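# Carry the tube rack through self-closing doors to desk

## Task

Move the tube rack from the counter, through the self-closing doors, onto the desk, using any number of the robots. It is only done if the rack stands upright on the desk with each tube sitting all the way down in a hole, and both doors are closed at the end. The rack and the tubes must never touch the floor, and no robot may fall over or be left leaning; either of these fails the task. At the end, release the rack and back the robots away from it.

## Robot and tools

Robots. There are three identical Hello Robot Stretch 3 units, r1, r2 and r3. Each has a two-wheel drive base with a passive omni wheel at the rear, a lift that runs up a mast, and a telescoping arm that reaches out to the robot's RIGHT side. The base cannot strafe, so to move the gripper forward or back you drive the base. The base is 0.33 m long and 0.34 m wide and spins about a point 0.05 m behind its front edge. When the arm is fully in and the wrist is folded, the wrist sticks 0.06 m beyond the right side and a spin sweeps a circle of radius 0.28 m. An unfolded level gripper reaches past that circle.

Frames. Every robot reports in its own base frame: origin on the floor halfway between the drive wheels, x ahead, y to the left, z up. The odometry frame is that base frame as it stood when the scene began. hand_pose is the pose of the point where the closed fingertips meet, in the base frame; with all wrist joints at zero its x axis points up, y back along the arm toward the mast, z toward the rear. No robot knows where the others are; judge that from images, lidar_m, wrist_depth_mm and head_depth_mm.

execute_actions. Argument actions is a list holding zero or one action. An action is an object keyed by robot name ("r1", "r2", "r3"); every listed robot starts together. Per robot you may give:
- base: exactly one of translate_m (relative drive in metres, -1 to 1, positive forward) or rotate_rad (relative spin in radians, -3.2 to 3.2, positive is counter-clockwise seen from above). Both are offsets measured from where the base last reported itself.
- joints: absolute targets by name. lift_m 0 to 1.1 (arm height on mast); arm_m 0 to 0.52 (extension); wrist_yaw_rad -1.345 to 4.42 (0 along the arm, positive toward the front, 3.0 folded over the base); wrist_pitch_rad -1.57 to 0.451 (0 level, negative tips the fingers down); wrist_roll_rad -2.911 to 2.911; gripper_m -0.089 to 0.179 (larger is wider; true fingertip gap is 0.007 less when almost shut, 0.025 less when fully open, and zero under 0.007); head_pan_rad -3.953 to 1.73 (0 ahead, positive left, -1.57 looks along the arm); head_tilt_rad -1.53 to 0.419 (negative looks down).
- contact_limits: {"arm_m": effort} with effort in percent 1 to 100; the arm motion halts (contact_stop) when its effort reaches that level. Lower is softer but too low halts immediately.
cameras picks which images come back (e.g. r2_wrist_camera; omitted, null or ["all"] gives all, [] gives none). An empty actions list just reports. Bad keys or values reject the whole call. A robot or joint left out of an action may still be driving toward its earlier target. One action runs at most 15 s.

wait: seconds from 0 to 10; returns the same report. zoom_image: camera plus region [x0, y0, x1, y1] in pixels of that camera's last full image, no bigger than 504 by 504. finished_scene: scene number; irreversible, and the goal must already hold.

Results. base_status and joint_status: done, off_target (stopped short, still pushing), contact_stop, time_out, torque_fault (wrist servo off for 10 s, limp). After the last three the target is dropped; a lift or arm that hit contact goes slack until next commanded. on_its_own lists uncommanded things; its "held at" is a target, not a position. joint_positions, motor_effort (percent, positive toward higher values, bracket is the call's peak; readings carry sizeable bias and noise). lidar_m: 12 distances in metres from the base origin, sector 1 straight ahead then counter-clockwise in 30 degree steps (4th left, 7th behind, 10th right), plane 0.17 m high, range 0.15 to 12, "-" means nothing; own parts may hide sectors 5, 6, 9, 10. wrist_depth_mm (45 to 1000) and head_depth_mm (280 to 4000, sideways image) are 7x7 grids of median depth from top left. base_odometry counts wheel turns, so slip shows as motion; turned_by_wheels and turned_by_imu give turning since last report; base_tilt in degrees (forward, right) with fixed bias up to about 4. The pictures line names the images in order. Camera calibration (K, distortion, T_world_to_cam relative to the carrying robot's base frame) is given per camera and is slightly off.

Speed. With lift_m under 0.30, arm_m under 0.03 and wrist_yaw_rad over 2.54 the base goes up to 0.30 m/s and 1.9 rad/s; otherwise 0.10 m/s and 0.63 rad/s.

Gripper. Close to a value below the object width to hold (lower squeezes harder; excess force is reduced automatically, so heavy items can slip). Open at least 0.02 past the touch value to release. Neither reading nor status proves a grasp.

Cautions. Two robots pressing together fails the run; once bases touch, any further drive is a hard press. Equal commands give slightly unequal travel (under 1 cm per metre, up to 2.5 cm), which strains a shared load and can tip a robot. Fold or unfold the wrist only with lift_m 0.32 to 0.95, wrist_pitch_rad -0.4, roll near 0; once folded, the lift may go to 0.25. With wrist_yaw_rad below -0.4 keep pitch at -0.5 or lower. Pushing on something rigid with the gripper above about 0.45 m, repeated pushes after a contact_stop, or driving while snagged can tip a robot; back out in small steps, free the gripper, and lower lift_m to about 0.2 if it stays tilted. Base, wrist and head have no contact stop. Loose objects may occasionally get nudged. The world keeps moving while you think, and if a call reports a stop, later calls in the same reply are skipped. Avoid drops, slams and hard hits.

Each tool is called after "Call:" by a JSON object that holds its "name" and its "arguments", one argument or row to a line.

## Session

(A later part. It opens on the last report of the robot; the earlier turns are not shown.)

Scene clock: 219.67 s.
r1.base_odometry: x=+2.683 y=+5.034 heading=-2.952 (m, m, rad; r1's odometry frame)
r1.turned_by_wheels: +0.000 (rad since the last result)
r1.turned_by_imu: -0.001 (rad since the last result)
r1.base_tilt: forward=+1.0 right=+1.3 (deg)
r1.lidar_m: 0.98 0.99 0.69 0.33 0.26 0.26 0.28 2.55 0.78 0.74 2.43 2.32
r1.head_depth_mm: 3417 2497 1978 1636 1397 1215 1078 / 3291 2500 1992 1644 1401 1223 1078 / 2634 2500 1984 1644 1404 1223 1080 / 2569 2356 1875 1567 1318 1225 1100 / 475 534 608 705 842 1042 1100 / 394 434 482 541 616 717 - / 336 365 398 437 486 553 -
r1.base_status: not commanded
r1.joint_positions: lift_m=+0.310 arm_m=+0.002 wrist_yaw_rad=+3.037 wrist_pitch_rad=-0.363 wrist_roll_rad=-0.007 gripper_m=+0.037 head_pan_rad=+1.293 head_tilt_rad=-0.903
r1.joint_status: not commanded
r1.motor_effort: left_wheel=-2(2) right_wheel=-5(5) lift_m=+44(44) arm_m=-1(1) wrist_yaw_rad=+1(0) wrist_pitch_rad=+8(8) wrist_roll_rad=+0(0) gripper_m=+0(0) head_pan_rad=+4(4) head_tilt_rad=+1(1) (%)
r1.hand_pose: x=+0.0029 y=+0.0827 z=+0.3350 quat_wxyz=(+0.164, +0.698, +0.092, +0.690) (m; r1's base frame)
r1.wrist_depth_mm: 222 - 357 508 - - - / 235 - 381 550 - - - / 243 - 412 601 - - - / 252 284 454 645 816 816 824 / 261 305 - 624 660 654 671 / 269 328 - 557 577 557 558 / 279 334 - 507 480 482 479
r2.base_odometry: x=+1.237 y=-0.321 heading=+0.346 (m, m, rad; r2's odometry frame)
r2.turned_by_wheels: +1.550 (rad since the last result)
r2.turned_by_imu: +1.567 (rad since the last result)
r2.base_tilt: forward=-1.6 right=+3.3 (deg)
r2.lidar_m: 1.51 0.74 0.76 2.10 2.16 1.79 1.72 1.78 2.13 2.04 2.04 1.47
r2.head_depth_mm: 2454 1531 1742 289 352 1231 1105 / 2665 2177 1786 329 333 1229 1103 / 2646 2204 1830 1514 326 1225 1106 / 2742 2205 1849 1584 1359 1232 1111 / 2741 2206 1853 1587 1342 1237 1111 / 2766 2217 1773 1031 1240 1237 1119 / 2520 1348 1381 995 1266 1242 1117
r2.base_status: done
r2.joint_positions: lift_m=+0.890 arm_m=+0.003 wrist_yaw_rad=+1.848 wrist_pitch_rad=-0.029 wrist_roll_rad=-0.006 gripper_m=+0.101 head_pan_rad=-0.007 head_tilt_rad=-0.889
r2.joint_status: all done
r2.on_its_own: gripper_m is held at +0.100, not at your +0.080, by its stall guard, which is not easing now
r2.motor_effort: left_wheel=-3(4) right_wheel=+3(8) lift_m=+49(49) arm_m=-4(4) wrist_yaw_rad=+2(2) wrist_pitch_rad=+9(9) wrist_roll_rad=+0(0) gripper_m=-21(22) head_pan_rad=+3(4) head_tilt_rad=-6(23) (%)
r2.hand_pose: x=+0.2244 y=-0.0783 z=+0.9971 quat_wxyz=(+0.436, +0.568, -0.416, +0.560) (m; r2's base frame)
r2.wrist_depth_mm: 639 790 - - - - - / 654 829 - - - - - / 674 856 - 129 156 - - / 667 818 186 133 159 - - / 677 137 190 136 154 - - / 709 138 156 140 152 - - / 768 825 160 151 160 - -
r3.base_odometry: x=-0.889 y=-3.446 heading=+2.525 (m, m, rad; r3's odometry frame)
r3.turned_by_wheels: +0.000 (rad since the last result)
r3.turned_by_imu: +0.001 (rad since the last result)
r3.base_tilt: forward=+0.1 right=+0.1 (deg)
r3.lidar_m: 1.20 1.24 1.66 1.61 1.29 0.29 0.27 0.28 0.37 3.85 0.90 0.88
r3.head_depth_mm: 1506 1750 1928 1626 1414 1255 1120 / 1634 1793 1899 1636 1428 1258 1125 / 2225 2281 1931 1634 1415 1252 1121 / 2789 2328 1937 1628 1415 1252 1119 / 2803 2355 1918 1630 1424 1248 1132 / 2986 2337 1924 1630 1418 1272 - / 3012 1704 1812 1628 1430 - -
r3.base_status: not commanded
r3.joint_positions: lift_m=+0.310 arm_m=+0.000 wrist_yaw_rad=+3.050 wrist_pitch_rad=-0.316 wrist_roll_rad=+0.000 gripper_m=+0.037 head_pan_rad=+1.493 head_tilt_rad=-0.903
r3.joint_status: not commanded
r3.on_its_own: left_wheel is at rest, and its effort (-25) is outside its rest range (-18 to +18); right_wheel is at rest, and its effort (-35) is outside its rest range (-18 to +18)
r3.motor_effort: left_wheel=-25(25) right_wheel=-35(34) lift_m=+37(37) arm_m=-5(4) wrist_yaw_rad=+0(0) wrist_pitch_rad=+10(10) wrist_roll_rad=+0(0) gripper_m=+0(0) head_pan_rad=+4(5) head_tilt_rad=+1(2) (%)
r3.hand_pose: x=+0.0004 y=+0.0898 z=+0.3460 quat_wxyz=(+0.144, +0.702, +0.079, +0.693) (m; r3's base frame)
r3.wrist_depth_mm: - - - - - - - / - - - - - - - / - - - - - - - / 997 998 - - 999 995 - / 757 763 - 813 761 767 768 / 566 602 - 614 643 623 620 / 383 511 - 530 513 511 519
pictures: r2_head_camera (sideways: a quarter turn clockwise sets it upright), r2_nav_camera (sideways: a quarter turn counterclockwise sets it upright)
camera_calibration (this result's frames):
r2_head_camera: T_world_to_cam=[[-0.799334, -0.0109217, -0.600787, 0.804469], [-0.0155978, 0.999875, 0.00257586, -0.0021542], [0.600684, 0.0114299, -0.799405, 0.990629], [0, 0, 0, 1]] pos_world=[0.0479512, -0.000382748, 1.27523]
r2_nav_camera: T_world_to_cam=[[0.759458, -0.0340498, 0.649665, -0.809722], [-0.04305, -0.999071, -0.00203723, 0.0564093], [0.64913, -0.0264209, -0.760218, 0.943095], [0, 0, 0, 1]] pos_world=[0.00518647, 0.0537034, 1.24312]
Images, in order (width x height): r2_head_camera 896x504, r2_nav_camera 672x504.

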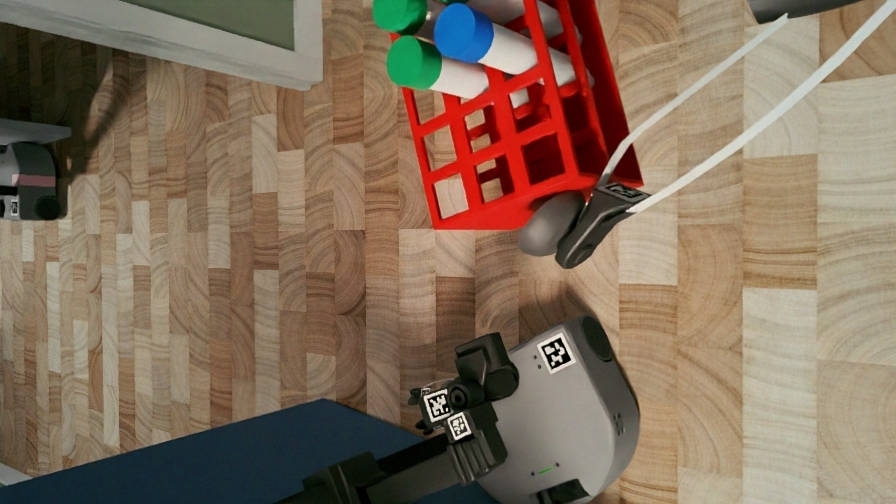

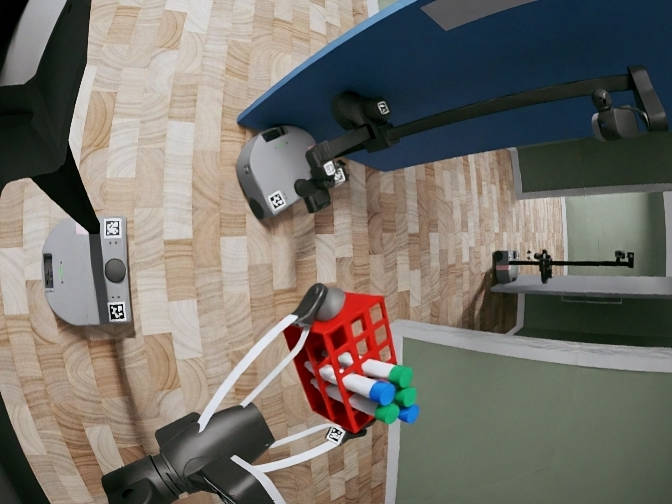

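Call:
{"name": "execute_actions", "arguments": {
  "actions": [
    {"r2":{"base":{"rotate_rad":-0.35}}}
  ],
  "cameras": []
}}

Call:
{"name": "execute_actions", "arguments": {
  "actions": [
    {"r2":{"base":{"translate_m":0.42}}}
  ],
  "cameras": []
}}

Call:
{"name": "execute_actions", "arguments": {
  "actions": [
    {"r2":{"base":{"rotate_rad":0.35},"joints":{"head_tilt_rad":-1.2}}}
  ],
  "cameras": []
}}

Call:
{"name": "execute_actions", "arguments": {
  "actions": [
    {"r2":{"base":{"translate_m":0.2}}}
  ],
  "cameras": ["r2_nav_camera","r1_nav_camera"]
}}

Scene clock: 222.17 s.
r1.base_odometry: x=+2.683 y=+5.034 heading=-2.952 (m, m, rad; r1's odometry frame)
r1.turned_by_wheels: +0.000 (rad since the last result)
r1.turned_by_imu: +0.000 (rad since the last result)
r1.base_tilt: forward=+1.0 right=+1.4 (deg)
r1.lidar_m: 0.99 0.99 0.69 0.33 0.26 0.26 0.28 2.56 0.73 0.74 2.42 2.32
r1.head_depth_mm: 3416 2500 1992 1639 1396 1219 1082 / 3246 2497 1998 1643 1408 1219 1081 / 2629 2507 1998 1651 1408 1230 1079 / 2544 2364 1885 1582 1325 1228 1098 / 475 535 610 707 839 1041 1105 / 394 434 482 542 616 719 - / 336 365 398 438 486 553 -
r1.base_status: not commanded
r1.joint_positions: lift_m=+0.310 arm_m=+0.002 wrist_yaw_rad=+3.037 wrist_pitch_rad=-0.363 wrist_roll_rad=-0.007 gripper_m=+0.037 head_pan_rad=+1.293 head_tilt_rad=-0.903
r1.joint_status: not commanded
r1.motor_effort: left_wheel=-3(3) right_wheel=-5(5) lift_m=+44(44) arm_m=-2(1) wrist_yaw_rad=+0(0) wrist_pitch_rad=+8(8) wrist_roll_rad=+1(1) gripper_m=+1(0) head_pan_rad=+5(4) head_tilt_rad=+2(1) (%)
r1.hand_pose: x=+0.0029 y=+0.0827 z=+0.3350 quat_wxyz=(+0.164, +0.698, +0.092, +0.690) (m; r1's base frame)
r1.wrist_depth_mm: 222 - 360 518 - - - / 235 - 385 550 - - - / 242 - 412 594 - - - / 250 284 449 656 833 814 814 / 261 305 - 621 668 664 664 / 269 330 - 557 572 558 557 / 279 332 - 509 478 477 477
r2.base_odometry: x=+1.237 y=-0.321 heading=-0.003 (m, m, rad; r2's odometry frame)
r2.turned_by_wheels: -0.350 (rad since the last result)
r2.turned_by_imu: -0.354 (rad since the last result)
r2.base_tilt: forward=-1.6 right=+3.3 (deg)
r2.lidar_m: 1.47 0.74 0.76 2.11 2.10 2.14 1.73 1.72 1.89 2.06 2.04 1.75
r2.head_depth_mm: 1539 1851 1817 289 324 1232 1106 / 1478 1759 1828 336 333 1227 1105 / 1421 1677 1835 1518 325 1228 1109 / 1367 1611 1796 1579 1357 1230 1111 / 2668 2198 1852 1581 1387 1234 1113 / 2662 2237 1846 1594 1393 1240 1122 / 2602 2241 1856 1596 1203 1207 1123
r2.base_status: done
r2.joint_positions: lift_m=+0.890 arm_m=+0.003 wrist_yaw_rad=+1.848 wrist_pitch_rad=-0.029 wrist_roll_rad=-0.006 gripper_m=+0.101 head_pan_rad=-0.007 head_tilt_rad=-0.889
r2.joint_status: not commanded
r2.on_its_own: gripper_m is held at +0.100, not at your +0.080, by its stall guard, which is not easing now
r2.motor_effort: left_wheel=+2(5) right_wheel=-4(7) lift_m=+50(50) arm_m=-4(4) wrist_yaw_rad=+2(2) wrist_pitch_rad=+9(9) wrist_roll_rad=+0(0) gripper_m=-21(21) head_pan_rad=+2(3) head_tilt_rad=-5(6) (%)
r2.hand_pose: x=+0.2244 y=-0.0783 z=+0.9971 quat_wxyz=(+0.436, +0.568, -0.416, +0.560) (m; r2's base frame)
r2.wrist_depth_mm: 932 - - - - - - / 917 - - - - - - / 927 - - 129 155 - - / 886 - 186 132 158 - - / 894 137 189 137 153 - - / 821 138 156 140 152 - - / 838 - 160 151 160 - -
r3.base_odometry: x=-0.889 y=-3.446 heading=+2.525 (m, m, rad; r3's odometry frame)
r3.turned_by_wheels: +0.000 (rad since the last result)
r3.turned_by_imu: +0.001 (rad since the last result)
r3.base_tilt: forward=+0.2 right=+0.0 (deg)
r3.lidar_m: 1.20 1.24 1.66 1.61 1.29 0.29 0.27 0.28 0.37 3.84 0.90 0.88
r3.head_depth_mm: 1504 1776 1941 1640 1419 1252 1124 / 1630 1810 1912 1639 1419 1258 1118 / 2193 2292 1934 1626 1426 1256 1124 / 2797 2326 1931 1637 1409 1252 1119 / 2800 2349 1926 1649 1409 1251 1138 / 3007 2334 1916 1631 1414 1267 - / 3020 1696 1826 1640 1438 - -
r3.base_status: not commanded
r3.joint_positions: lift_m=+0.310 arm_m=+0.000 wrist_yaw_rad=+3.050 wrist_pitch_rad=-0.316 wrist_roll_rad=+0.000 gripper_m=+0.037 head_pan_rad=+1.493 head_tilt_rad=-0.903
r3.joint_status: not commanded
r3.on_its_own: left_wheel is at rest, and its effort (-25) is outside its rest range (-18 to +18); right_wheel is at rest, and its effort (-34) is outside its rest range (-18 to +18)
r3.motor_effort: left_wheel=-25(26) right_wheel=-34(34) lift_m=+37(37) arm_m=-5(4) wrist_yaw_rad=+0(0) wrist_pitch_rad=+10(11) wrist_roll_rad=+0(0) gripper_m=+0(0) head_pan_rad=+4(4) head_tilt_rad=+1(1) (%)
r3.hand_pose: x=+0.0004 y=+0.0898 z=+0.3460 quat_wxyz=(+0.144, +0.702, +0.079, +0.693) (m; r3's base frame)
r3.wrist_depth_mm: - - - - - - - / - - - - - - - / - - - - - - - / - 959 990 - - 987 - / 756 740 - 795 781 772 781 / 567 614 - 613 640 624 621 / 386 514 - 530 522 510 516
pictures: none
No camera images: the call's "cameras" was empty. Leave "cameras" out to get every camera's image.

Scene clock: 227.33 s.
r1.base_odometry: x=+2.683 y=+5.034 heading=-2.952 (m, m, rad; r1's odometry frame)
r1.turned_by_wheels: +0.000 (rad since the last result)
r1.turned_by_imu: -0.001 (rad since the last result)
r1.base_tilt: forward=+1.0 right=+1.2 (deg)
r1.lidar_m: 0.99 0.99 0.69 0.33 0.26 0.26 0.28 2.56 2.45 0.42 0.51 2.32
r1.head_depth_mm: 3449 2524 1985 1638 1400 1219 1079 / 3221 2506 1997 1634 1402 1221 1077 / 2622 2525 1995 1646 1401 1221 1083 / 2555 2369 1882 1570 1321 1223 1100 / 475 535 608 707 838 1039 1105 / 394 433 481 541 618 718 - / 337 365 399 438 486 554 -
r1.base_status: not commanded
r1.joint_positions: lift_m=+0.310 arm_m=+0.002 wrist_yaw_rad=+3.037 wrist_pitch_rad=-0.363 wrist_roll_rad=-0.007 gripper_m=+0.037 head_pan_rad=+1.293 head_tilt_rad=-0.903
r1.joint_status: not commanded
r1.motor_effort: left_wheel=-2(2) right_wheel=-5(5) lift_m=+44(44) arm_m=-1(1) wrist_yaw_rad=+0(0) wrist_pitch_rad=+8(8) wrist_roll_rad=+1(1) gripper_m=+1(0) head_pan_rad=+4(4) head_tilt_rad=+2(1) (%)
r1.hand_pose: x=+0.0029 y=+0.0827 z=+0.3350 quat_wxyz=(+0.164, +0.698, +0.092, +0.690) (m; r1's base frame)
r1.wrist_depth_mm: 222 - 359 515 - - - / 235 - 381 553 - - - / 243 - 417 599 - - - / 251 285 453 649 821 829 808 / 260 304 - 632 673 664 673 / 269 329 - 554 571 552 556 / 278 329 - 506 481 484 480
r2.base_odometry: x=+1.657 y=-0.323 heading=-0.003 (m, m, rad; r2's odometry frame)
r2.turned_by_wheels: +0.000 (rad since the last result)
r2.turned_by_imu: +0.002 (rad since the last result)
r2.base_tilt: forward=-1.6 right=+3.2 (deg)
r2.lidar_m: 1.05 2.55 0.51 0.52 2.25 2.46 2.12 2.11 2.31 1.91 1.89 1.27
r2.head_depth_mm: 1099 1309 1616 288 352 1233 1106 / 1056 1254 1543 329 333 1228 1102 / 1018 1195 1465 1524 326 1234 1109 / 973 1140 1369 1551 1360 1232 1111 / 2486 2161 1804 1590 1392 1233 1111 / 2577 2221 1849 1592 1394 1236 1116 / 2403 2218 1856 1592 1392 1240 1119
r2.base_status: done
r2.joint_positions: lift_m=+0.890 arm_m=+0.003 wrist_yaw_rad=+1.848 wrist_pitch_rad=-0.029 wrist_roll_rad=-0.006 gripper_m=+0.101 head_pan_rad=-0.007 head_tilt_rad=-0.889
r2.joint_status: not commanded
r2.on_its_own: gripper_m is held at +0.100, not at your +0.080, by its stall guard, which is not easing now
r2.motor_effort: left_wheel=+1(6) right_wheel=-3(4) lift_m=+49(49) arm_m=-4(4) wrist_yaw_rad=+2(2) wrist_pitch_rad=+9(9) wrist_roll_rad=+0(0) gripper_m=-21(22) head_pan_rad=+3(3) head_tilt_rad=-6(6) (%)
r2.hand_pose: x=+0.2244 y=-0.0783 z=+0.9971 quat_wxyz=(+0.436, +0.568, -0.416, +0.560) (m; r2's base frame)
r2.wrist_depth_mm: - - - - 976 - - / - - - - - - - / - - - 129 155 - - / - - 186 133 158 - - / - 136 189 137 154 - - / - 138 157 141 152 - - / - - 159 151 160 - -
r3.base_odometry: x=-0.889 y=-3.446 heading=+2.525 (m, m, rad; r3's odometry frame)
r3.turned_by_wheels: +0.000 (rad since the last result)
r3.turned_by_imu: +0.001 (rad since the last result)
r3.base_tilt: forward=+0.2 right=+0.1 (deg)
r3.lidar_m: 1.20 1.24 1.66 1.61 1.29 0.29 0.27 0.28 0.37 3.85 0.90 0.88
r3.head_depth_mm: 1503 1749 1939 1634 1426 1257 1120 / 1639 1808 1915 1642 1421 1248 1121 / 2220 2293 1939 1633 1421 1249 1121 / 2783 2325 1942 1634 1426 1251 1118 / 2698 2363 1925 1644 1421 1247 1133 / 3018 2338 1920 1639 1419 1272 - / 3011 1699 1826 1629 1442 - -
r3.base_status: not commanded
r3.joint_positions: lift_m=+0.310 arm_m=+0.000 wrist_yaw_rad=+3.050 wrist_pitch_rad=-0.316 wrist_roll_rad=+0.000 gripper_m=+0.037 head_pan_rad=+1.493 head_tilt_rad=-0.903
r3.joint_status: not commanded
r3.on_its_own: left_wheel is at rest, and its effort (-25) is outside its rest range (-18 to +18); right_wheel is at rest, and its effort (-34) is outside its rest range (-18 to +18)
r3.motor_effort: left_wheel=-25(25) right_wheel=-34(34) lift_m=+37(37) arm_m=-5(4) wrist_yaw_rad=+0(0) wrist_pitch_rad=+10(10) wrist_roll_rad=+0(0) gripper_m=+0(0) head_pan_rad=+5(5) head_tilt_rad=+1(1) (%)
r3.hand_pose: x=+0.0004 y=+0.0898 z=+0.3460 quat_wxyz=(+0.144, +0.702, +0.079, +0.693) (m; r3's base frame)
r3.wrist_depth_mm: - - - - - - - / - - - - - - - / - - - - - - - / 983 - - - 998 - - / 749 750 - 804 764 765 782 / 570 616 - 607 646 625 619 / 386 512 - 531 513 511 513
pictures: none
No camera images: the call's "cameras" was empty. Leave "cameras" out to get every camera's image.

Scene clock: 228.83 s.
r1.base_odometry: x=+2.683 y=+5.034 heading=-2.952 (m, m, rad; r1's odometry frame)
r1.turned_by_wheels: +0.000 (rad since the last result)
r1.turned_by_imu: +0.000 (rad since the last result)
r1.base_tilt: forward=+1.0 right=+1.4 (deg)
r1.lidar_m: 0.99 0.99 0.69 0.33 0.26 0.26 0.28 2.56 2.45 0.47 0.51 2.33
r1.head_depth_mm: 3399 2497 1969 1634 1394 1220 1077 / 3246 2509 1991 1642 1409 1226 1081 / 2655 2520 1995 1649 1406 1223 1085 / 2552 2350 1873 1572 1315 1226 1105 / 475 534 608 708 842 1039 1103 / 394 434 481 542 617 716 - / 336 365 399 439 487 553 -
r1.base_status: not commanded
r1.joint_positions: lift_m=+0.310 arm_m=+0.002 wrist_yaw_rad=+3.037 wrist_pitch_rad=-0.363 wrist_roll_rad=-0.007 gripper_m=+0.037 head_pan_rad=+1.293 head_tilt_rad=-0.903
r1.joint_status: not commanded
r1.motor_effort: left_wheel=-2(2) right_wheel=-5(5) lift_m=+44(44) arm_m=-1(1) wrist_yaw_rad=+0(0) wrist_pitch_rad=+8(8) wrist_roll_rad=+1(1) gripper_m=+0(1) head_pan_rad=+3(4) head_tilt_rad=+2(1) (%)
r1.hand_pose: x=+0.0029 y=+0.0827 z=+0.3350 quat_wxyz=(+0.164, +0.698, +0.092, +0.690) (m; r1's base frame)
r1.wrist_depth_mm: 223 - 359 512 - - - / 234 - 387 563 - - - / 244 - 417 603 - - - / 250 285 454 665 816 821 838 / 260 306 - 623 662 672 670 / 269 328 - 556 575 556 558 / 278 331 - 510 473 485 483
r2.base_odometry: x=+1.657 y=-0.323 heading=+0.346 (m, m, rad; r2's odometry frame)
r2.turned_by_wheels: +0.350 (rad since the last result)
r2.turned_by_imu: +0.354 (rad since the last result)
r2.base_tilt: forward=-1.6 right=+3.3 (deg)
r2.lidar_m: 1.05 0.93 0.51 0.73 2.32 2.20 2.11 2.18 1.97 1.89 1.48 1.05
r2.head_depth_mm: 1108 - 315 1320 1243 1172 1104 / 1638 1299 318 1319 1253 1180 1104 / 1669 1526 311 1313 1250 1200 - / 1671 1550 1445 1339 1257 1206 - / 1675 1557 1443 1346 1257 1201 1102 / 1688 1560 1444 1342 1249 1188 1106 / 1697 1552 1451 1273 1117 1193 1143
r2.base_status: done
r2.joint_positions: lift_m=+0.890 arm_m=+0.003 wrist_yaw_rad=+1.848 wrist_pitch_rad=-0.029 wrist_roll_rad=-0.006 gripper_m=+0.101 head_pan_rad=-0.007 head_tilt_rad=-1.185
r2.joint_status: all done
r2.on_its_own: gripper_m is held at +0.100, not at your +0.080, by its stall guard, which is not easing now
r2.motor_effort: left_wheel=-3(6) right_wheel=+4(7) lift_m=+50(49) arm_m=-4(4) wrist_yaw_rad=+2(2) wrist_pitch_rad=+9(9) wrist_roll_rad=+0(0) gripper_m=-20(21) head_pan_rad=+4(3) head_tilt_rad=-7(30) (%)
r2.hand_pose: x=+0.2243 y=-0.0783 z=+0.9971 quat_wxyz=(+0.436, +0.568, -0.416, +0.560) (m; r2's base frame)
r2.wrist_depth_mm: 733 923 - - - 821 790 / 728 956 - - - 850 801 / 776 963 - 129 156 887 839 / 781 938 185 133 160 917 855 / 779 137 189 136 155 949 883 / 762 138 157 140 151 917 909 / 871 930 161 151 159 - 928
r3.base_odometry: x=-0.889 y=-3.446 heading=+2.525 (m, m, rad; r3's odometry frame)
r3.turned_by_wheels: +0.000 (rad since the last result)
r3.turned_by_imu: +0.000 (rad since the last result)
r3.base_tilt: forward=+0.1 right=+0.0 (deg)
r3.lidar_m: 1.20 1.24 1.66 1.61 1.29 0.29 0.27 0.28 0.37 3.83 0.90 0.88
r3.head_depth_mm: 1515 1758 1925 1634 1418 1254 1118 / 1646 1799 1922 1635 1409 1253 1122 / 2231 2289 1922 1638 1415 1255 1120 / 2816 2340 1925 1638 1416 1255 1124 / 2777 2363 1913 1636 1420 1249 1136 / 3025 2353 1929 1637 1414 1271 - / 2991 1691 1810 1632 1438 - -
r3.base_status: not commanded
r3.joint_positions: lift_m=+0.310 arm_m=+0.000 wrist_yaw_rad=+3.050 wrist_pitch_rad=-0.316 wrist_roll_rad=+0.000 gripper_m=+0.037 head_pan_rad=+1.493 head_tilt_rad=-0.903
r3.joint_status: not commanded
r3.on_its_own: left_wheel is at rest, and its effort (-25) is outside its rest range (-18 to +18); right_wheel is at rest, and its effort (-35) is outside its rest range (-18 to +18)
r3.motor_effort: left_wheel=-25(25) right_wheel=-35(34) lift_m=+36(37) arm_m=-4(5) wrist_yaw_rad=+0(0) wrist_pitch_rad=+10(10) wrist_roll_rad=+0(0) gripper_m=+0(0) head_pan_rad=+6(4) head_tilt_rad=+1(1) (%)
r3.hand_pose: x=+0.0004 y=+0.0898 z=+0.3460 quat_wxyz=(+0.144, +0.702, +0.079, +0.693) (m; r3's base frame)
r3.wrist_depth_mm: - - - - - - - / - - - - - - - / - - - - - - - / 995 984 - - 998 - - / 745 762 - 806 753 760 764 / 570 606 - 612 648 610 627 / 383 504 - 528 514 509 518
pictures: none
No camera images: the call's "cameras" was empty. Leave "cameras" out to get every camera's image.

Scene clock: 232.00 s.
r1.base_odometry: x=+2.683 y=+5.034 heading=-2.952 (m, m, rad; r1's odometry frame)
r1.turned_by_wheels: +0.000 (rad since the last result)
r1.turned_by_imu: -0.001 (rad since the last result)
r1.base_tilt: forward=+1.0 right=+1.4 (deg)
r1.lidar_m: 0.99 0.99 0.69 0.33 0.26 0.26 0.28 2.55 2.45 2.52 0.34 0.42
r1.head_depth_mm: 3427 2513 1979 1645 1400 1220 1080 / 3250 2519 1991 1641 1399 1218 1085 / 2609 2550 2005 1652 1406 1224 1083 / 2578 2344 1882 1567 1319 1225 1103 / 476 535 609 709 839 1038 1104 / 393 434 482 541 617 720 - / 336 365 398 438 486 552 -
r1.base_status: not commanded
r1.joint_positions: lift_m=+0.310 arm_m=+0.002 wrist_yaw_rad=+3.037 wrist_pitch_rad=-0.363 wrist_roll_rad=-0.007 gripper_m=+0.037 head_pan_rad=+1.293 head_tilt_rad=-0.903
r1.joint_status: not commanded
r1.motor_effort: left_wheel=-2(2) right_wheel=-5(5) lift_m=+44(44) arm_m=-1(1) wrist_yaw_rad=+1(0) wrist_pitch_rad=+8(8) wrist_roll_rad=+0(1) gripper_m=+0(1) head_pan_rad=+4(3) head_tilt_rad=+2(2) (%)
r1.hand_pose: x=+0.0029 y=+0.0827 z=+0.3350 quat_wxyz=(+0.164, +0.698, +0.092, +0.690) (m; r1's base frame)
r1.wrist_depth_mm: 223 - 360 518 - - - / 236 - 385 551 - - - / 243 - 416 601 - - - / 251 283 454 661 825 829 818 / 261 306 - 611 668 664 661 / 270 326 - 554 573 561 555 / 279 331 - 509 478 477 486
r2.base_odometry: x=+1.845 y=-0.255 heading=+0.346 (m, m, rad; r2's odometry frame)
r2.turned_by_wheels: +0.000 (rad since the last result)
r2.turned_by_imu: +0.001 (rad since the last result)
r2.base_tilt: forward=-1.6 right=+3.2 (deg)
r2.lidar_m: 2.26 0.90 0.42 0.42 2.32 2.41 2.31 2.39 1.97 1.89 1.19 0.86
r2.head_depth_mm: 937 - 312 1323 1245 1173 1104 / 1657 1197 317 1324 1248 1181 1107 / 1668 1523 311 1310 1251 1203 - / 1675 1547 1449 1341 1256 1210 - / 1690 1553 1440 1350 1262 1202 1102 / 1686 1552 1450 1346 1264 1180 1106 / 1702 1563 1452 1355 1176 1069 1142
r2.base_status: done
r2.joint_positions: lift_m=+0.890 arm_m=+0.003 wrist_yaw_rad=+1.848 wrist_pitch_rad=-0.029 wrist_roll_rad=-0.006 gripper_m=+0.101 head_pan_rad=-0.007 head_tilt_rad=-1.185
r2.joint_status: not commanded
r2.on_its_own: gripper_m is held at +0.100, not at your +0.080, by its stall guard, which is not easing now
r2.motor_effort: left_wheel=-3(5) right_wheel=+3(9) lift_m=+49(49) arm_m=-4(4) wrist_yaw_rad=+2(2) wrist_pitch_rad=+9(9) wrist_roll_rad=+0(0) gripper_m=-22(21) head_pan_rad=+2(3) head_tilt_rad=-7(7) (%)
r2.hand_pose: x=+0.2243 y=-0.0783 z=+0.9971 quat_wxyz=(+0.436, +0.568, -0.416, +0.560) (m; r2's base frame)
r2.wrist_depth_mm: 707 969 - - - 642 606 / 730 983 - - - 663 633 / 735 996 - 129 155 690 651 / 748 936 185 133 159 707 668 / 765 137 190 136 153 729 705 / 736 138 156 141 152 741 716 / 853 928 159 150 159 818 720
r3.base_odometry: x=-0.889 y=-3.446 heading=+2.525 (m, m, rad; r3's odometry frame)
r3.turned_by_wheels: +0.000 (rad since the last result)
r3.turned_by_imu: +0.001 (rad since the last result)
r3.base_tilt: forward=+0.2 right=+0.0 (deg)
r3.lidar_m: 1.20 1.24 1.66 1.61 1.29 0.29 0.27 0.28 0.37 3.85 0.89 0.88
r3.head_depth_mm: 1504 1756 1938 1648 1417 1250 1125 / 1635 1800 1911 1641 1421 1253 1120 / 2210 2281 1938 1638 1413 1249 1123 / 2780 2348 1931 1631 1425 1246 1114 / 2893 2354 1928 1640 1417 1255 1141 / 2984 2341 1930 1633 1415 1274 - / 3048 1712 1820 1629 1431 - -
r3.base_status: not commanded
r3.joint_positions: lift_m=+0.310 arm_m=+0.000 wrist_yaw_rad=+3.050 wrist_pitch_rad=-0.316 wrist_roll_rad=+0.000 gripper_m=+0.037 head_pan_rad=+1.493 head_tilt_rad=-0.903
r3.joint_status: not commanded
r3.on_its_own: left_wheel is at rest, and its effort (-25) is outside its rest range (-18 to +18); right_wheel is at rest, and its effort (-34) is outside its rest range (-18 to +18)
r3.motor_effort: left_wheel=-25(24) right_wheel=-34(34) lift_m=+36(37) arm_m=-5(4) wrist_yaw_rad=+0(1) wrist_pitch_rad=+10(10) wrist_roll_rad=+0(0) gripper_m=+0(0) head_pan_rad=+5(5) head_tilt_rad=+1(2) (%)
r3.hand_pose: x=+0.0004 y=+0.0898 z=+0.3460 quat_wxyz=(+0.144, +0.702, +0.079, +0.693) (m; r3's base frame)
r3.wrist_depth_mm: - - - - - - - / - - - - - - - / - - - - - - - / 983 972 - 987 - - - / 752 772 - 814 766 755 771 / 565 611 - 607 634 606 618 / 385 506 - 530 510 506 514
pictures: r1_nav_camera (sideways: a quarter turn counterclockwise sets it upright), r2_nav_camera (sideways: a quarter turn counterclockwise sets it upright)
camera_calibration (this result's frames):
r1_nav_camera: T_world_to_cam=[[0.146817, 0.741899, 0.654241, -0.812522], [0.980511, -0.196444, 0.00273024, 0.044026], [0.130547, 0.641089, -0.756282, 0.937301], [0, 0, 0, 1]] pos_world=[-0.0462382, 0.0105641, 1.24033]
r2_nav_camera: T_world_to_cam=[[0.916224, -0.035106, 0.399125, -0.484299], [-0.0420211, -0.99908, 0.0085863, 0.0425736], [0.398456, -0.0246386, -0.916856, 1.14822], [0, 0, 0, 1]] pos_world=[-0.0120012, 0.0538233, 1.24569]
Images, in order (width x height): r1_nav_camera 672x504, r2_nav_camera 672x504.

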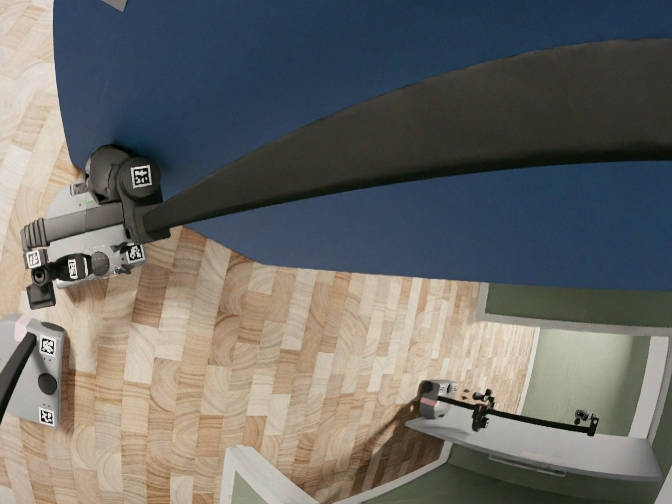

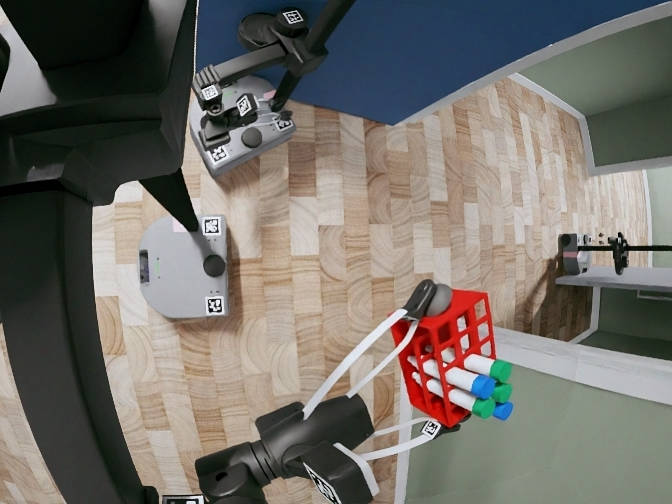

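Call:
{"name": "execute_actions", "arguments": {
  "actions": [
    {"r2":{"base":{"rotate_rad":0.2}},"r3":{"joints":{"head_pan_rad":-1.9}}}
  ],
  "cameras": []
}}

Call:
{"name": "execute_actions", "arguments": {
  "actions": [
    {"r2":{"base":{"translate_m":0.5}}}
  ],
  "cameras": ["r2_nav_camera"]
}}

Call:
{"name": "execute_actions", "arguments": {
  "actions": [
    {"r2":{"base":{"translate_m":0.9}}}
  ],
  "cameras": []
}}

Call:
{"name": "execute_actions", "arguments": {
  "actions": [
    {"r2":{"base":{"rotate_rad":-0.2},"joints":{"head_tilt_rad":-0.95}}}
  ],
  "cameras": ["r2_nav_camera","r2_head_camera"]
}}

Scene clock: 234.90 s.
r1.base_odometry: x=+2.683 y=+5.034 heading=-2.952 (m, m, rad; r1's odometry frame)
r1.turned_by_wheels: +0.000 (rad since the last result)
r1.turned_by_imu: -0.001 (rad since the last result)
r1.base_tilt: forward=+1.0 right=+1.3 (deg)
r1.lidar_m: 0.99 0.99 0.69 0.33 0.26 0.26 0.28 2.55 2.45 2.53 0.36 0.42
r1.head_depth_mm: 3402 2515 1998 1636 1397 1221 1079 / 3263 2513 1980 1644 1405 1220 1080 / 2620 2488 1995 1651 1401 1226 1086 / 2581 2323 1881 1579 1325 1228 1103 / 475 535 608 705 839 1040 1099 / 394 434 481 542 617 720 - / 335 365 398 438 486 553 -
r1.base_status: not commanded
r1.joint_positions: lift_m=+0.310 arm_m=+0.002 wrist_yaw_rad=+3.037 wrist_pitch_rad=-0.363 wrist_roll_rad=-0.007 gripper_m=+0.037 head_pan_rad=+1.293 head_tilt_rad=-0.903
r1.joint_status: not commanded
r1.motor_effort: left_wheel=-1(1) right_wheel=-5(5) lift_m=+44(44) arm_m=-1(1) wrist_yaw_rad=+1(0) wrist_pitch_rad=+8(8) wrist_roll_rad=+1(1) gripper_m=+0(0) head_pan_rad=+5(4) head_tilt_rad=+1(2) (%)
r1.hand_pose: x=+0.0029 y=+0.0827 z=+0.3350 quat_wxyz=(+0.164, +0.698, +0.092, +0.690) (m; r1's base frame)
r1.wrist_depth_mm: 223 - 358 517 - - - / 235 - 383 551 - - - / 242 - 417 609 - - - / 253 285 451 652 844 834 827 / 259 305 - 622 673 659 677 / 271 331 - 556 578 552 564 / 277 332 - 509 482 479 476
r2.base_odometry: x=+1.845 y=-0.255 heading=+0.546 (m, m, rad; r2's odometry frame)
r2.turned_by_wheels: +0.200 (rad since the last result)
r2.turned_by_imu: +0.202 (rad since the last result)
r2.base_tilt: forward=-1.6 right=+3.2 (deg)
r2.lidar_m: 2.37 0.79 0.42 0.71 2.50 2.32 2.31 2.30 1.90 1.89 1.00 0.85
r2.head_depth_mm: 1659 - 312 1329 1242 1170 1108 / 1664 1490 318 1315 1248 1179 1098 / 1674 1521 311 1310 1253 1200 - / 1677 1543 1450 1338 1256 1211 - / 1685 1549 1439 1349 1258 1210 1099 / 1689 1568 1452 1347 1262 1186 1105 / 1700 1260 1375 1354 1097 1178 1144
r2.base_status: done
r2.joint_positions: lift_m=+0.890 arm_m=+0.003 wrist_yaw_rad=+1.848 wrist_pitch_rad=-0.029 wrist_roll_rad=-0.006 gripper_m=+0.101 head_pan_rad=-0.007 head_tilt_rad=-1.185
r2.joint_status: not commanded
r2.on_its_own: gripper_m is held at +0.100, not at your +0.080, by its stall guard, which is not easing now
r2.motor_effort: left_wheel=-3(6) right_wheel=+4(9) lift_m=+49(50) arm_m=-4(4) wrist_yaw_rad=+2(2) wrist_pitch_rad=+9(9) wrist_roll_rad=+0(0) gripper_m=-22(21) head_pan_rad=+3(4) head_tilt_rad=-8(7) (%)
r2.hand_pose: x=+0.2243 y=-0.0783 z=+0.9971 quat_wxyz=(+0.436, +0.568, -0.416, +0.560) (m; r2's base frame)
r2.wrist_depth_mm: 628 773 - - - - 575 / 647 757 - - - - 567 / 661 806 - 130 154 - 569 / 664 803 186 134 159 - 584 / 703 137 189 136 154 - 611 / 674 138 157 140 151 - 638 / 755 835 160 150 160 - 635
r3.base_odometry: x=-0.889 y=-3.446 heading=+2.525 (m, m, rad; r3's odometry frame)
r3.turned_by_wheels: +0.000 (rad since the last result)
r3.turned_by_imu: +0.001 (rad since the last result)
r3.base_tilt: forward=+0.2 right=+0.0 (deg)
r3.lidar_m: 1.20 1.24 1.65 1.61 1.29 0.29 0.28 0.28 0.37 3.85 0.90 0.88
r3.head_depth_mm: 366 398 436 481 536 605 695 / 423 466 519 585 668 779 920 / 502 563 641 744 884 1090 1144 / 2805 2206 1842 1322 1360 1252 1153 / 2984 2362 1924 1633 1416 1245 1151 / 3009 2348 1934 1625 1410 1248 1122 / 2997 2338 1912 1619 1411 1248 1115
r3.base_status: not commanded
r3.joint_positions: lift_m=+0.310 arm_m=+0.000 wrist_yaw_rad=+3.050 wrist_pitch_rad=-0.316 wrist_roll_rad=+0.000 gripper_m=+0.037 head_pan_rad=-1.893 head_tilt_rad=-0.903
r3.joint_status: all done
r3.on_its_own: left_wheel is at rest, and its effort (-25) is outside its rest range (-18 to +18); right_wheel is at rest, and its effort (-34) is outside its rest range (-18 to +18)
r3.motor_effort: left_wheel=-25(25) right_wheel=-34(34) lift_m=+37(37) arm_m=-4(5) wrist_yaw_rad=+0(0) wrist_pitch_rad=+10(10) wrist_roll_rad=+0(0) gripper_m=+0(0) head_pan_rad=-3(50) head_tilt_rad=+2(1) (%)
r3.hand_pose: x=+0.0004 y=+0.0898 z=+0.3460 quat_wxyz=(+0.144, +0.702, +0.079, +0.693) (m; r3's base frame)
r3.wrist_depth_mm: - - - - - - - / - - - - - - - / - - - - - - - / - 995 - - - - - / 750 760 - 809 754 756 778 / 552 607 - 615 642 618 616 / 383 515 - 526 507 516 515
pictures: none
No camera images: the call's "cameras" was empty. Leave "cameras" out to get every camera's image.

Scene clock: 240.83 s.
r1.base_odometry: x=+2.683 y=+5.034 heading=-2.952 (m, m, rad; r1's odometry frame)
r1.turned_by_wheels: +0.000 (rad since the last result)
r1.turned_by_imu: -0.001 (rad since the last result)
r1.base_tilt: forward=+0.9 right=+1.3 (deg)
r1.lidar_m: 0.47 0.32 0.69 0.33 0.26 0.26 0.28 2.55 2.45 2.52 2.43 2.33
r1.head_depth_mm: 3412 2510 1979 1646 1402 1217 900 / 3225 2492 1971 1648 1405 1219 1050 / 2624 2522 1981 1650 1401 1226 1084 / 2543 2344 1879 1569 1318 1225 1102 / 475 534 608 706 841 1035 1100 / 394 434 482 541 616 720 - / 336 365 399 438 486 552 -
r1.base_status: not commanded
r1.joint_positions: lift_m=+0.310 arm_m=+0.002 wrist_yaw_rad=+3.037 wrist_pitch_rad=-0.363 wrist_roll_rad=-0.007 gripper_m=+0.037 head_pan_rad=+1.293 head_tilt_rad=-0.903
r1.joint_status: not commanded
r1.motor_effort: left_wheel=-2(2) right_wheel=-5(5) lift_m=+44(44) arm_m=-1(1) wrist_yaw_rad=+0(1) wrist_pitch_rad=+8(8) wrist_roll_rad=+1(1) gripper_m=+0(1) head_pan_rad=+4(4) head_tilt_rad=+1(2) (%)
r1.hand_pose: x=+0.0029 y=+0.0827 z=+0.3350 quat_wxyz=(+0.164, +0.698, +0.092, +0.690) (m; r1's base frame)
r1.wrist_depth_mm: 222 - 357 510 - - - / 234 - 381 557 - - - / 243 - 414 593 - - - / 251 285 454 660 819 809 829 / 260 305 - 614 663 657 659 / 269 329 - 555 572 565 370 / 279 331 - 508 475 469 336
r2.base_odometry: x=+2.272 y=+0.005 heading=+0.546 (m, m, rad; r2's odometry frame)
r2.turned_by_wheels: +0.000 (rad since the last result)
r2.turned_by_imu: +0.002 (rad since the last result)
r2.base_tilt: forward=-1.6 right=+3.3 (deg)
r2.lidar_m: 1.89 0.65 0.55 0.55 0.46 2.81 2.80 2.41 1.99 0.78 0.49 1.69
r2.head_depth_mm: 1652 - 313 1323 1246 1169 1110 / 1667 1487 318 1320 1241 1176 1100 / 1664 1525 311 1312 1251 1204 - / 1671 1549 1438 1345 1256 1208 - / 1680 1558 1444 1341 1252 1201 1099 / 1686 1557 1446 1348 1267 1187 1103 / 1701 1570 1455 1274 1258 1191 1085
r2.base_status: done
r2.joint_positions: lift_m=+0.890 arm_m=+0.003 wrist_yaw_rad=+1.848 wrist_pitch_rad=-0.029 wrist_roll_rad=-0.006 gripper_m=+0.101 head_pan_rad=-0.007 head_tilt_rad=-1.185
r2.joint_status: not commanded
r2.on_its_own: gripper_m is held at +0.100, not at your +0.080, by its stall guard, which is not easing now
r2.motor_effort: left_wheel=-3(4) right_wheel=+3(8) lift_m=+50(49) arm_m=-4(4) wrist_yaw_rad=+2(2) wrist_pitch_rad=+9(9) wrist_roll_rad=+0(0) gripper_m=-22(21) head_pan_rad=+3(3) head_tilt_rad=-8(8) (%)
r2.hand_pose: x=+0.2243 y=-0.0783 z=+0.9971 quat_wxyz=(+0.436, +0.568, -0.416, +0.560) (m; r2's base frame)
r2.wrist_depth_mm: 537 - - - - - - / 551 - - - - - - / 554 - - 129 155 - - / 564 - 185 133 159 - - / 580 137 188 135 153 - - / 571 138 156 140 152 - - / 627 715 159 151 161 - -
r3.base_odometry: x=-0.889 y=-3.446 heading=+2.525 (m, m, rad; r3's odometry frame)
r3.turned_by_wheels: +0.000 (rad since the last result)
r3.turned_by_imu: +0.002 (rad since the last result)
r3.base_tilt: forward=+0.1 right=+0.0 (deg)
r3.lidar_m: 1.20 1.24 1.66 1.61 1.29 0.29 0.27 0.28 0.37 3.85 0.90 0.88
r3.head_depth_mm: 366 398 436 482 536 607 699 / 423 467 519 585 668 780 921 / 502 565 641 744 885 1097 1148 / 2771 2207 1824 1321 1364 1247 1150 / 3044 2343 1925 1627 1417 1252 1154 / 3019 2357 1914 1640 1409 1250 1116 / 2994 2358 1928 1628 1416 1248 1114
r3.base_status: not commanded
r3.joint_positions: lift_m=+0.310 arm_m=+0.000 wrist_yaw_rad=+3.050 wrist_pitch_rad=-0.316 wrist_roll_rad=+0.000 gripper_m=+0.037 head_pan_rad=-1.893 head_tilt_rad=-0.903
r3.joint_status: not commanded
r3.on_its_own: left_wheel is at rest, and its effort (-25) is outside its rest range (-18 to +18); right_wheel is at rest, and its effort (-34) is outside its rest range (-18 to +18)
r3.motor_effort: left_wheel=-25(25) right_wheel=-34(34) lift_m=+37(37) arm_m=-5(4) wrist_yaw_rad=+0(0) wrist_pitch_rad=+10(10) wrist_roll_rad=+0(0) gripper_m=+0(0) head_pan_rad=-2(4) head_tilt_rad=+1(1) (%)
r3.hand_pose: x=+0.0004 y=+0.0898 z=+0.3460 quat_wxyz=(+0.144, +0.702, +0.079, +0.693) (m; r3's base frame)
r3.wrist_depth_mm: - - - - - - - / - - - - - - - / - - - - - - - / 973 - 998 - 994 - - / 737 753 - 821 767 757 785 / 574 611 - 608 634 614 619 / 392 502 - 529 511 520 522
pictures: r2_nav_camera (sideways: a quarter turn counterclockwise sets it upright)
camera_calibration (this result's frames):
r2_nav_camera: T_world_to_cam=[[0.916244, -0.0351024, 0.399079, -0.48424], [-0.0420166, -0.99908, 0.00858805, 0.0425713], [0.398411, -0.0246367, -0.916876, 1.14825], [0, 0, 0, 1]] pos_world=[-0.0120042, 0.0538232, 1.24569]
Images, in order (width x height): r2_nav_camera 672x504.

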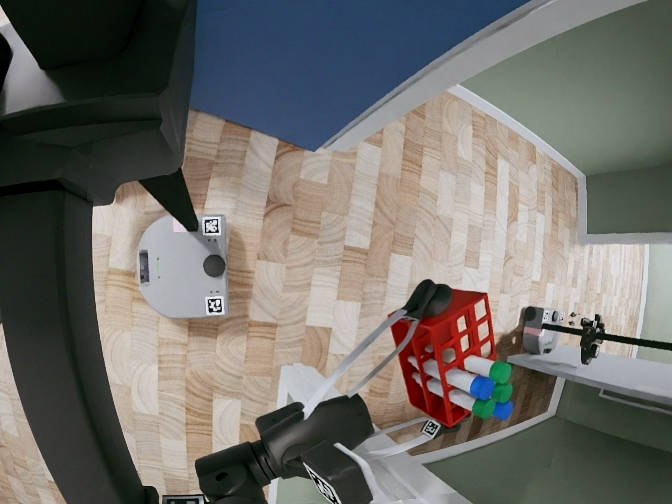

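Scene clock: 250.80 s.
r1.base_odometry: x=+2.683 y=+5.034 heading=-2.952 (m, m, rad; r1's odometry frame)
r1.turned_by_wheels: +0.000 (rad since the last result)
r1.turned_by_imu: -0.002 (rad since the last result)
r1.base_tilt: forward=+0.9 right=+1.3 (deg)
r1.lidar_m: 0.99 0.99 0.70 0.33 0.26 0.26 0.28 2.56 2.45 2.53 2.43 2.33
r1.head_depth_mm: 2938 2412 1994 1476 1399 1218 1077 / 3268 2406 1866 1479 1406 1219 1080 / 2637 2536 1991 1649 1400 1226 1084 / 2572 2347 1884 1579 1326 1227 1097 / 476 535 609 707 840 1041 1101 / 393 434 481 541 615 719 - / 336 365 399 438 486 553 -
r1.base_status: not commanded
r1.joint_positions: lift_m=+0.310 arm_m=+0.002 wrist_yaw_rad=+3.037 wrist_pitch_rad=-0.363 wrist_roll_rad=-0.007 gripper_m=+0.037 head_pan_rad=+1.293 head_tilt_rad=-0.903
r1.joint_status: not commanded
r1.motor_effort: left_wheel=-2(1) right_wheel=-5(5) lift_m=+44(44) arm_m=-1(1) wrist_yaw_rad=+0(0) wrist_pitch_rad=+8(8) wrist_roll_rad=+1(1) gripper_m=+0(0) head_pan_rad=+5(3) head_tilt_rad=+1(2) (%)
r1.hand_pose: x=+0.0029 y=+0.0827 z=+0.3350 quat_wxyz=(+0.164, +0.698, +0.092, +0.690) (m; r1's base frame)
r1.wrist_depth_mm: 224 - 358 508 - - - / 235 - 382 558 - - - / 243 - 410 601 - 930 - / 249 287 453 653 832 824 822 / 261 304 - 620 662 665 674 / 269 326 - 552 580 553 553 / 277 331 - 503 480 479 483
r2.base_odometry: x=+3.042 y=+0.472 heading=+0.546 (m, m, rad; r2's odometry frame)
r2.turned_by_wheels: +0.000 (rad since the last result)
r2.turned_by_imu: +0.004 (rad since the last result)
r2.base_tilt: forward=-1.6 right=+3.2 (deg)
r2.lidar_m: 1.82 1.17 0.97 0.97 0.57 0.66 3.64 0.68 0.78 1.12 1.24 1.02
r2.head_depth_mm: 1661 - 314 1330 1247 1166 1107 / 1658 1506 318 1321 1246 1176 1100 / 1667 1524 311 1312 1248 1199 - / 1677 1542 1446 1340 1255 1206 - / 1681 1550 1445 1343 1261 1208 1100 / 1698 1556 1444 1349 1267 1186 1103 / 1683 1570 1455 1355 1268 1192 1146
r2.base_status: done
r2.joint_positions: lift_m=+0.890 arm_m=+0.003 wrist_yaw_rad=+1.848 wrist_pitch_rad=-0.029 wrist_roll_rad=-0.006 gripper_m=+0.101 head_pan_rad=-0.007 head_tilt_rad=-1.185
r2.joint_status: not commanded
r2.on_its_own: gripper_m is held at +0.100, not at your +0.080, by its stall guard, which is not easing now
r2.motor_effort: left_wheel=-3(5) right_wheel=+3(9) lift_m=+49(49) arm_m=-4(4) wrist_yaw_rad=+2(2) wrist_pitch_rad=+9(9) wrist_roll_rad=+0(0) gripper_m=-21(20) head_pan_rad=+2(3) head_tilt_rad=-7(7) (%)
r2.hand_pose: x=+0.2243 y=-0.0783 z=+0.9971 quat_wxyz=(+0.436, +0.568, -0.416, +0.560) (m; r2's base frame)
r2.wrist_depth_mm: 947 - - - - - - / 905 - - - - - - / 944 - - 130 155 - - / 965 - 188 133 158 - 978 / 995 137 190 136 154 - - / 964 138 157 140 151 848 961 / - - 161 151 160 - 813
r3.base_odometry: x=-0.889 y=-3.446 heading=+2.525 (m, m, rad; r3's odometry frame)
r3.turned_by_wheels: +0.000 (rad since the last result)
r3.turned_by_imu: +0.003 (rad since the last result)
r3.base_tilt: forward=+0.1 right=+0.0 (deg)
r3.lidar_m: 1.20 1.24 1.29 1.14 1.29 0.29 0.27 0.28 0.37 3.83 0.90 0.88
r3.head_depth_mm: 366 398 436 481 537 606 697 / 423 466 518 583 668 780 920 / 501 563 640 743 882 1097 1150 / 2799 2209 1833 1321 1369 1253 1158 / 3015 2364 1937 1630 1413 1251 1156 / 3008 2346 1916 1632 1413 1251 1114 / 2980 2354 1918 1622 1414 1244 1118
r3.base_status: not commanded
r3.joint_positions: lift_m=+0.310 arm_m=+0.000 wrist_yaw_rad=+3.050 wrist_pitch_rad=-0.316 wrist_roll_rad=+0.000 gripper_m=+0.037 head_pan_rad=-1.893 head_tilt_rad=-0.903
r3.joint_status: not commanded
r3.on_its_own: left_wheel is at rest, and its effort (-25) is outside its rest range (-18 to +18); right_wheel is at rest, and its effort (-34) is outside its rest range (-18 to +18)
r3.motor_effort: left_wheel=-25(25) right_wheel=-34(34) lift_m=+37(36) arm_m=-4(4) wrist_yaw_rad=+0(0) wrist_pitch_rad=+10(11) wrist_roll_rad=+0(0) gripper_m=+0(0) head_pan_rad=-4(3) head_tilt_rad=+1(1) (%)
r3.hand_pose: x=+0.0004 y=+0.0898 z=+0.3460 quat_wxyz=(+0.144, +0.702, +0.079, +0.693) (m; r3's base frame)
r3.wrist_depth_mm: - - - - - - - / - - - - - - - / - - - - - - - / 995 - 996 989 - - - / 748 752 - 787 759 767 776 / 568 602 - 617 629 617 629 / 386 511 - 532 511 519 516
pictures: none
No camera images: the call's "cameras" was empty. Leave "cameras" out to get every camera's image.

Scene clock: 252.00 s.
r1.base_odometry: x=+2.683 y=+5.034 heading=-2.952 (m, m, rad; r1's odometry frame)
r1.turned_by_wheels: +0.000 (rad since the last result)
r1.turned_by_imu: +0.000 (rad since the last result)
r1.base_tilt: forward=+1.0 right=+1.3 (deg)
r1.lidar_m: 0.98 0.99 0.70 0.33 0.26 0.26 0.28 2.56 2.45 2.52 2.43 2.33
r1.head_depth_mm: 3089 2511 1975 1480 1399 1212 1079 / 3263 2420 1928 1476 1398 1222 1083 / 2601 2523 2005 1651 1405 1223 1083 / 2547 2344 1877 1564 1320 1226 1103 / 475 534 607 707 841 1036 1108 / 394 433 482 541 616 720 - / 336 365 399 439 487 554 -
r1.base_status: not commanded
r1.joint_positions: lift_m=+0.310 arm_m=+0.002 wrist_yaw_rad=+3.037 wrist_pitch_rad=-0.363 wrist_roll_rad=-0.007 gripper_m=+0.037 head_pan_rad=+1.293 head_tilt_rad=-0.903
r1.joint_status: not commanded
r1.motor_effort: left_wheel=-2(2) right_wheel=-5(5) lift_m=+44(44) arm_m=-1(1) wrist_yaw_rad=+0(0) wrist_pitch_rad=+8(8) wrist_roll_rad=+1(1) gripper_m=+0(0) head_pan_rad=+4(3) head_tilt_rad=+1(1) (%)
r1.hand_pose: x=+0.0029 y=+0.0827 z=+0.3350 quat_wxyz=(+0.164, +0.698, +0.092, +0.690) (m; r1's base frame)
r1.wrist_depth_mm: 223 - 358 511 - - - / 234 - 381 555 - - - / 243 - 415 597 - 932 - / 251 284 454 654 825 823 831 / 261 304 - 620 658 671 660 / 271 327 - 553 577 549 557 / 281 331 - 506 476 477 478
r2.base_odometry: x=+3.042 y=+0.472 heading=+0.346 (m, m, rad; r2's odometry frame)
r2.turned_by_wheels: -0.200 (rad since the last result)
r2.turned_by_imu: -0.202 (rad since the last result)
r2.base_tilt: forward=-1.6 right=+3.2 (deg)
r2.lidar_m: 1.04 1.38 1.00 0.97 0.60 0.57 1.17 0.76 0.68 1.12 1.16 1.01
r2.head_depth_mm: 1469 1111 1525 292 1288 1220 1084 / 2352 1364 1478 316 1280 1209 1101 / 2389 1998 1684 327 359 1209 1107 / 2406 2008 1722 1513 1321 1209 1118 / 2428 2013 1736 1519 1348 1212 1120 / 1737 1941 1735 1523 1351 1221 1108 / 1713 1944 1741 1528 1356 1226 1112
r2.base_status: done
r2.joint_positions: lift_m=+0.890 arm_m=+0.003 wrist_yaw_rad=+1.848 wrist_pitch_rad=-0.029 wrist_roll_rad=-0.006 gripper_m=+0.101 head_pan_rad=-0.007 head_tilt_rad=-0.952
r2.joint_status: all done
r2.on_its_own: gripper_m is held at +0.100, not at your +0.080, by its stall guard, which is not easing now
r2.motor_effort: left_wheel=+2(5) right_wheel=-4(7) lift_m=+49(49) arm_m=-4(4) wrist_yaw_rad=+2(1) wrist_pitch_rad=+9(9) wrist_roll_rad=+0(0) gripper_m=-22(21) head_pan_rad=+2(2) head_tilt_rad=+1(19) (%)
r2.hand_pose: x=+0.2243 y=-0.0783 z=+0.9971 quat_wxyz=(+0.436, +0.568, -0.416, +0.560) (m; r2's base frame)
r2.wrist_depth_mm: - - - - - - 759 / - - - - - - 731 / - - - 130 154 - 758 / - - 186 133 158 - 780 / - 137 190 136 154 - 834 / - 138 156 140 152 952 - / - - 160 151 160 - -
r3.base_odometry: x=-0.889 y=-3.446 heading=+2.525 (m, m, rad; r3's odometry frame)
r3.turned_by_wheels: +0.000 (rad since the last result)
r3.turned_by_imu: +0.000 (rad since the last result)
r3.base_tilt: forward=+0.2 right=+0.0 (deg)
r3.lidar_m: 1.20 1.24 1.26 1.14 1.29 0.29 0.28 0.28 0.37 3.84 0.90 0.88
r3.head_depth_mm: 366 398 435 480 536 606 694 / 423 467 519 584 668 779 920 / 501 563 642 742 882 1090 1146 / 2782 2204 1835 1324 1369 1258 1156 / 2996 2350 1921 1642 1412 1250 1151 / 2990 2346 1917 1626 1420 1244 1113 / 2973 2336 1921 1639 1410 1249 1114
r3.base_status: not commanded
r3.joint_positions: lift_m=+0.310 arm_m=+0.000 wrist_yaw_rad=+3.050 wrist_pitch_rad=-0.316 wrist_roll_rad=+0.000 gripper_m=+0.037 head_pan_rad=-1.893 head_tilt_rad=-0.903
r3.joint_status: not commanded
r3.on_its_own: left_wheel is at rest, and its effort (-25) is outside its rest range (-18 to +18); right_wheel is at rest, and its effort (-34) is outside its rest range (-18 to +18)
r3.motor_effort: left_wheel=-25(24) right_wheel=-34(35) lift_m=+38(37) arm_m=-5(5) wrist_yaw_rad=+0(0) wrist_pitch_rad=+10(10) wrist_roll_rad=+0(0) gripper_m=+0(0) head_pan_rad=-4(4) head_tilt_rad=+1(1) (%)
r3.hand_pose: x=+0.0004 y=+0.0898 z=+0.3460 quat_wxyz=(+0.144, +0.702, +0.079, +0.693) (m; r3's base frame)
r3.wrist_depth_mm: - - - - - - - / - - - - - - - / - - - - - - - / 974 975 973 - - - - / 763 752 - 796 783 786 769 / 569 610 - 618 642 614 627 / 384 509 - 524 514 512 514
pictures: r2_head_camera (sideways: a quarter turn clockwise sets it upright), r2_nav_camera (sideways: a quarter turn counterclockwise sets it upright)
camera_calibration (this result's frames):
r2_head_camera: T_world_to_cam=[[-0.835606, -0.0107807, -0.549224, 0.737513], [-0.0155269, 0.999871, 0.0039967, -0.00400413], [0.54911, 0.0118674, -0.835666, 1.03808], [0, 0, 0, 1]] pos_world=[0.0461857, -0.000364865, 1.27257]
r2_nav_camera: T_world_to_cam=[[0.798895, -0.034218, 0.600497, -0.7459], [-0.0429704, -0.999076, 0.000237208, 0.0534476], [0.599934, -0.0259931, -0.799627, 0.994637], [0, 0, 0, 1]] pos_world=[0.0014755, 0.0537288, 1.24324]
Images, in order (width x height): r2_head_camera 896x504, r2_nav_camera 672x504.

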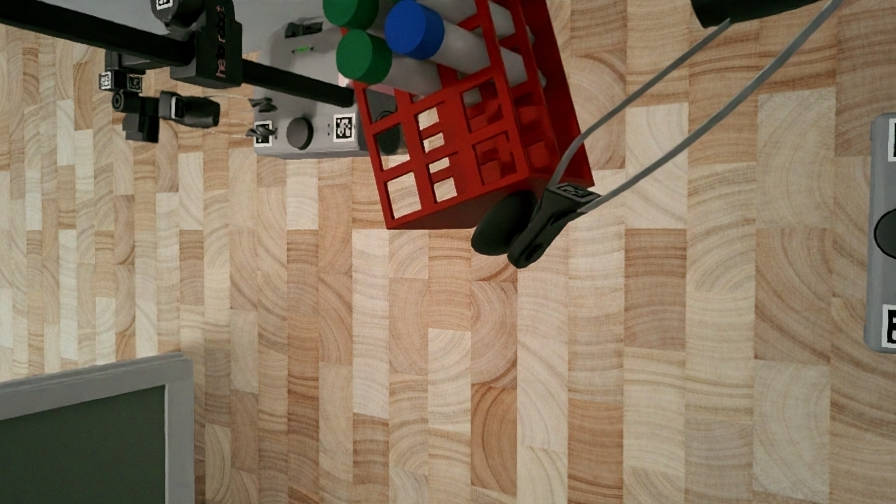

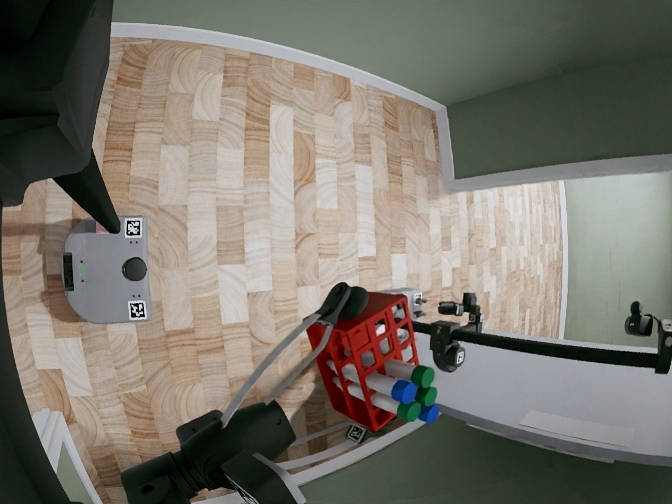

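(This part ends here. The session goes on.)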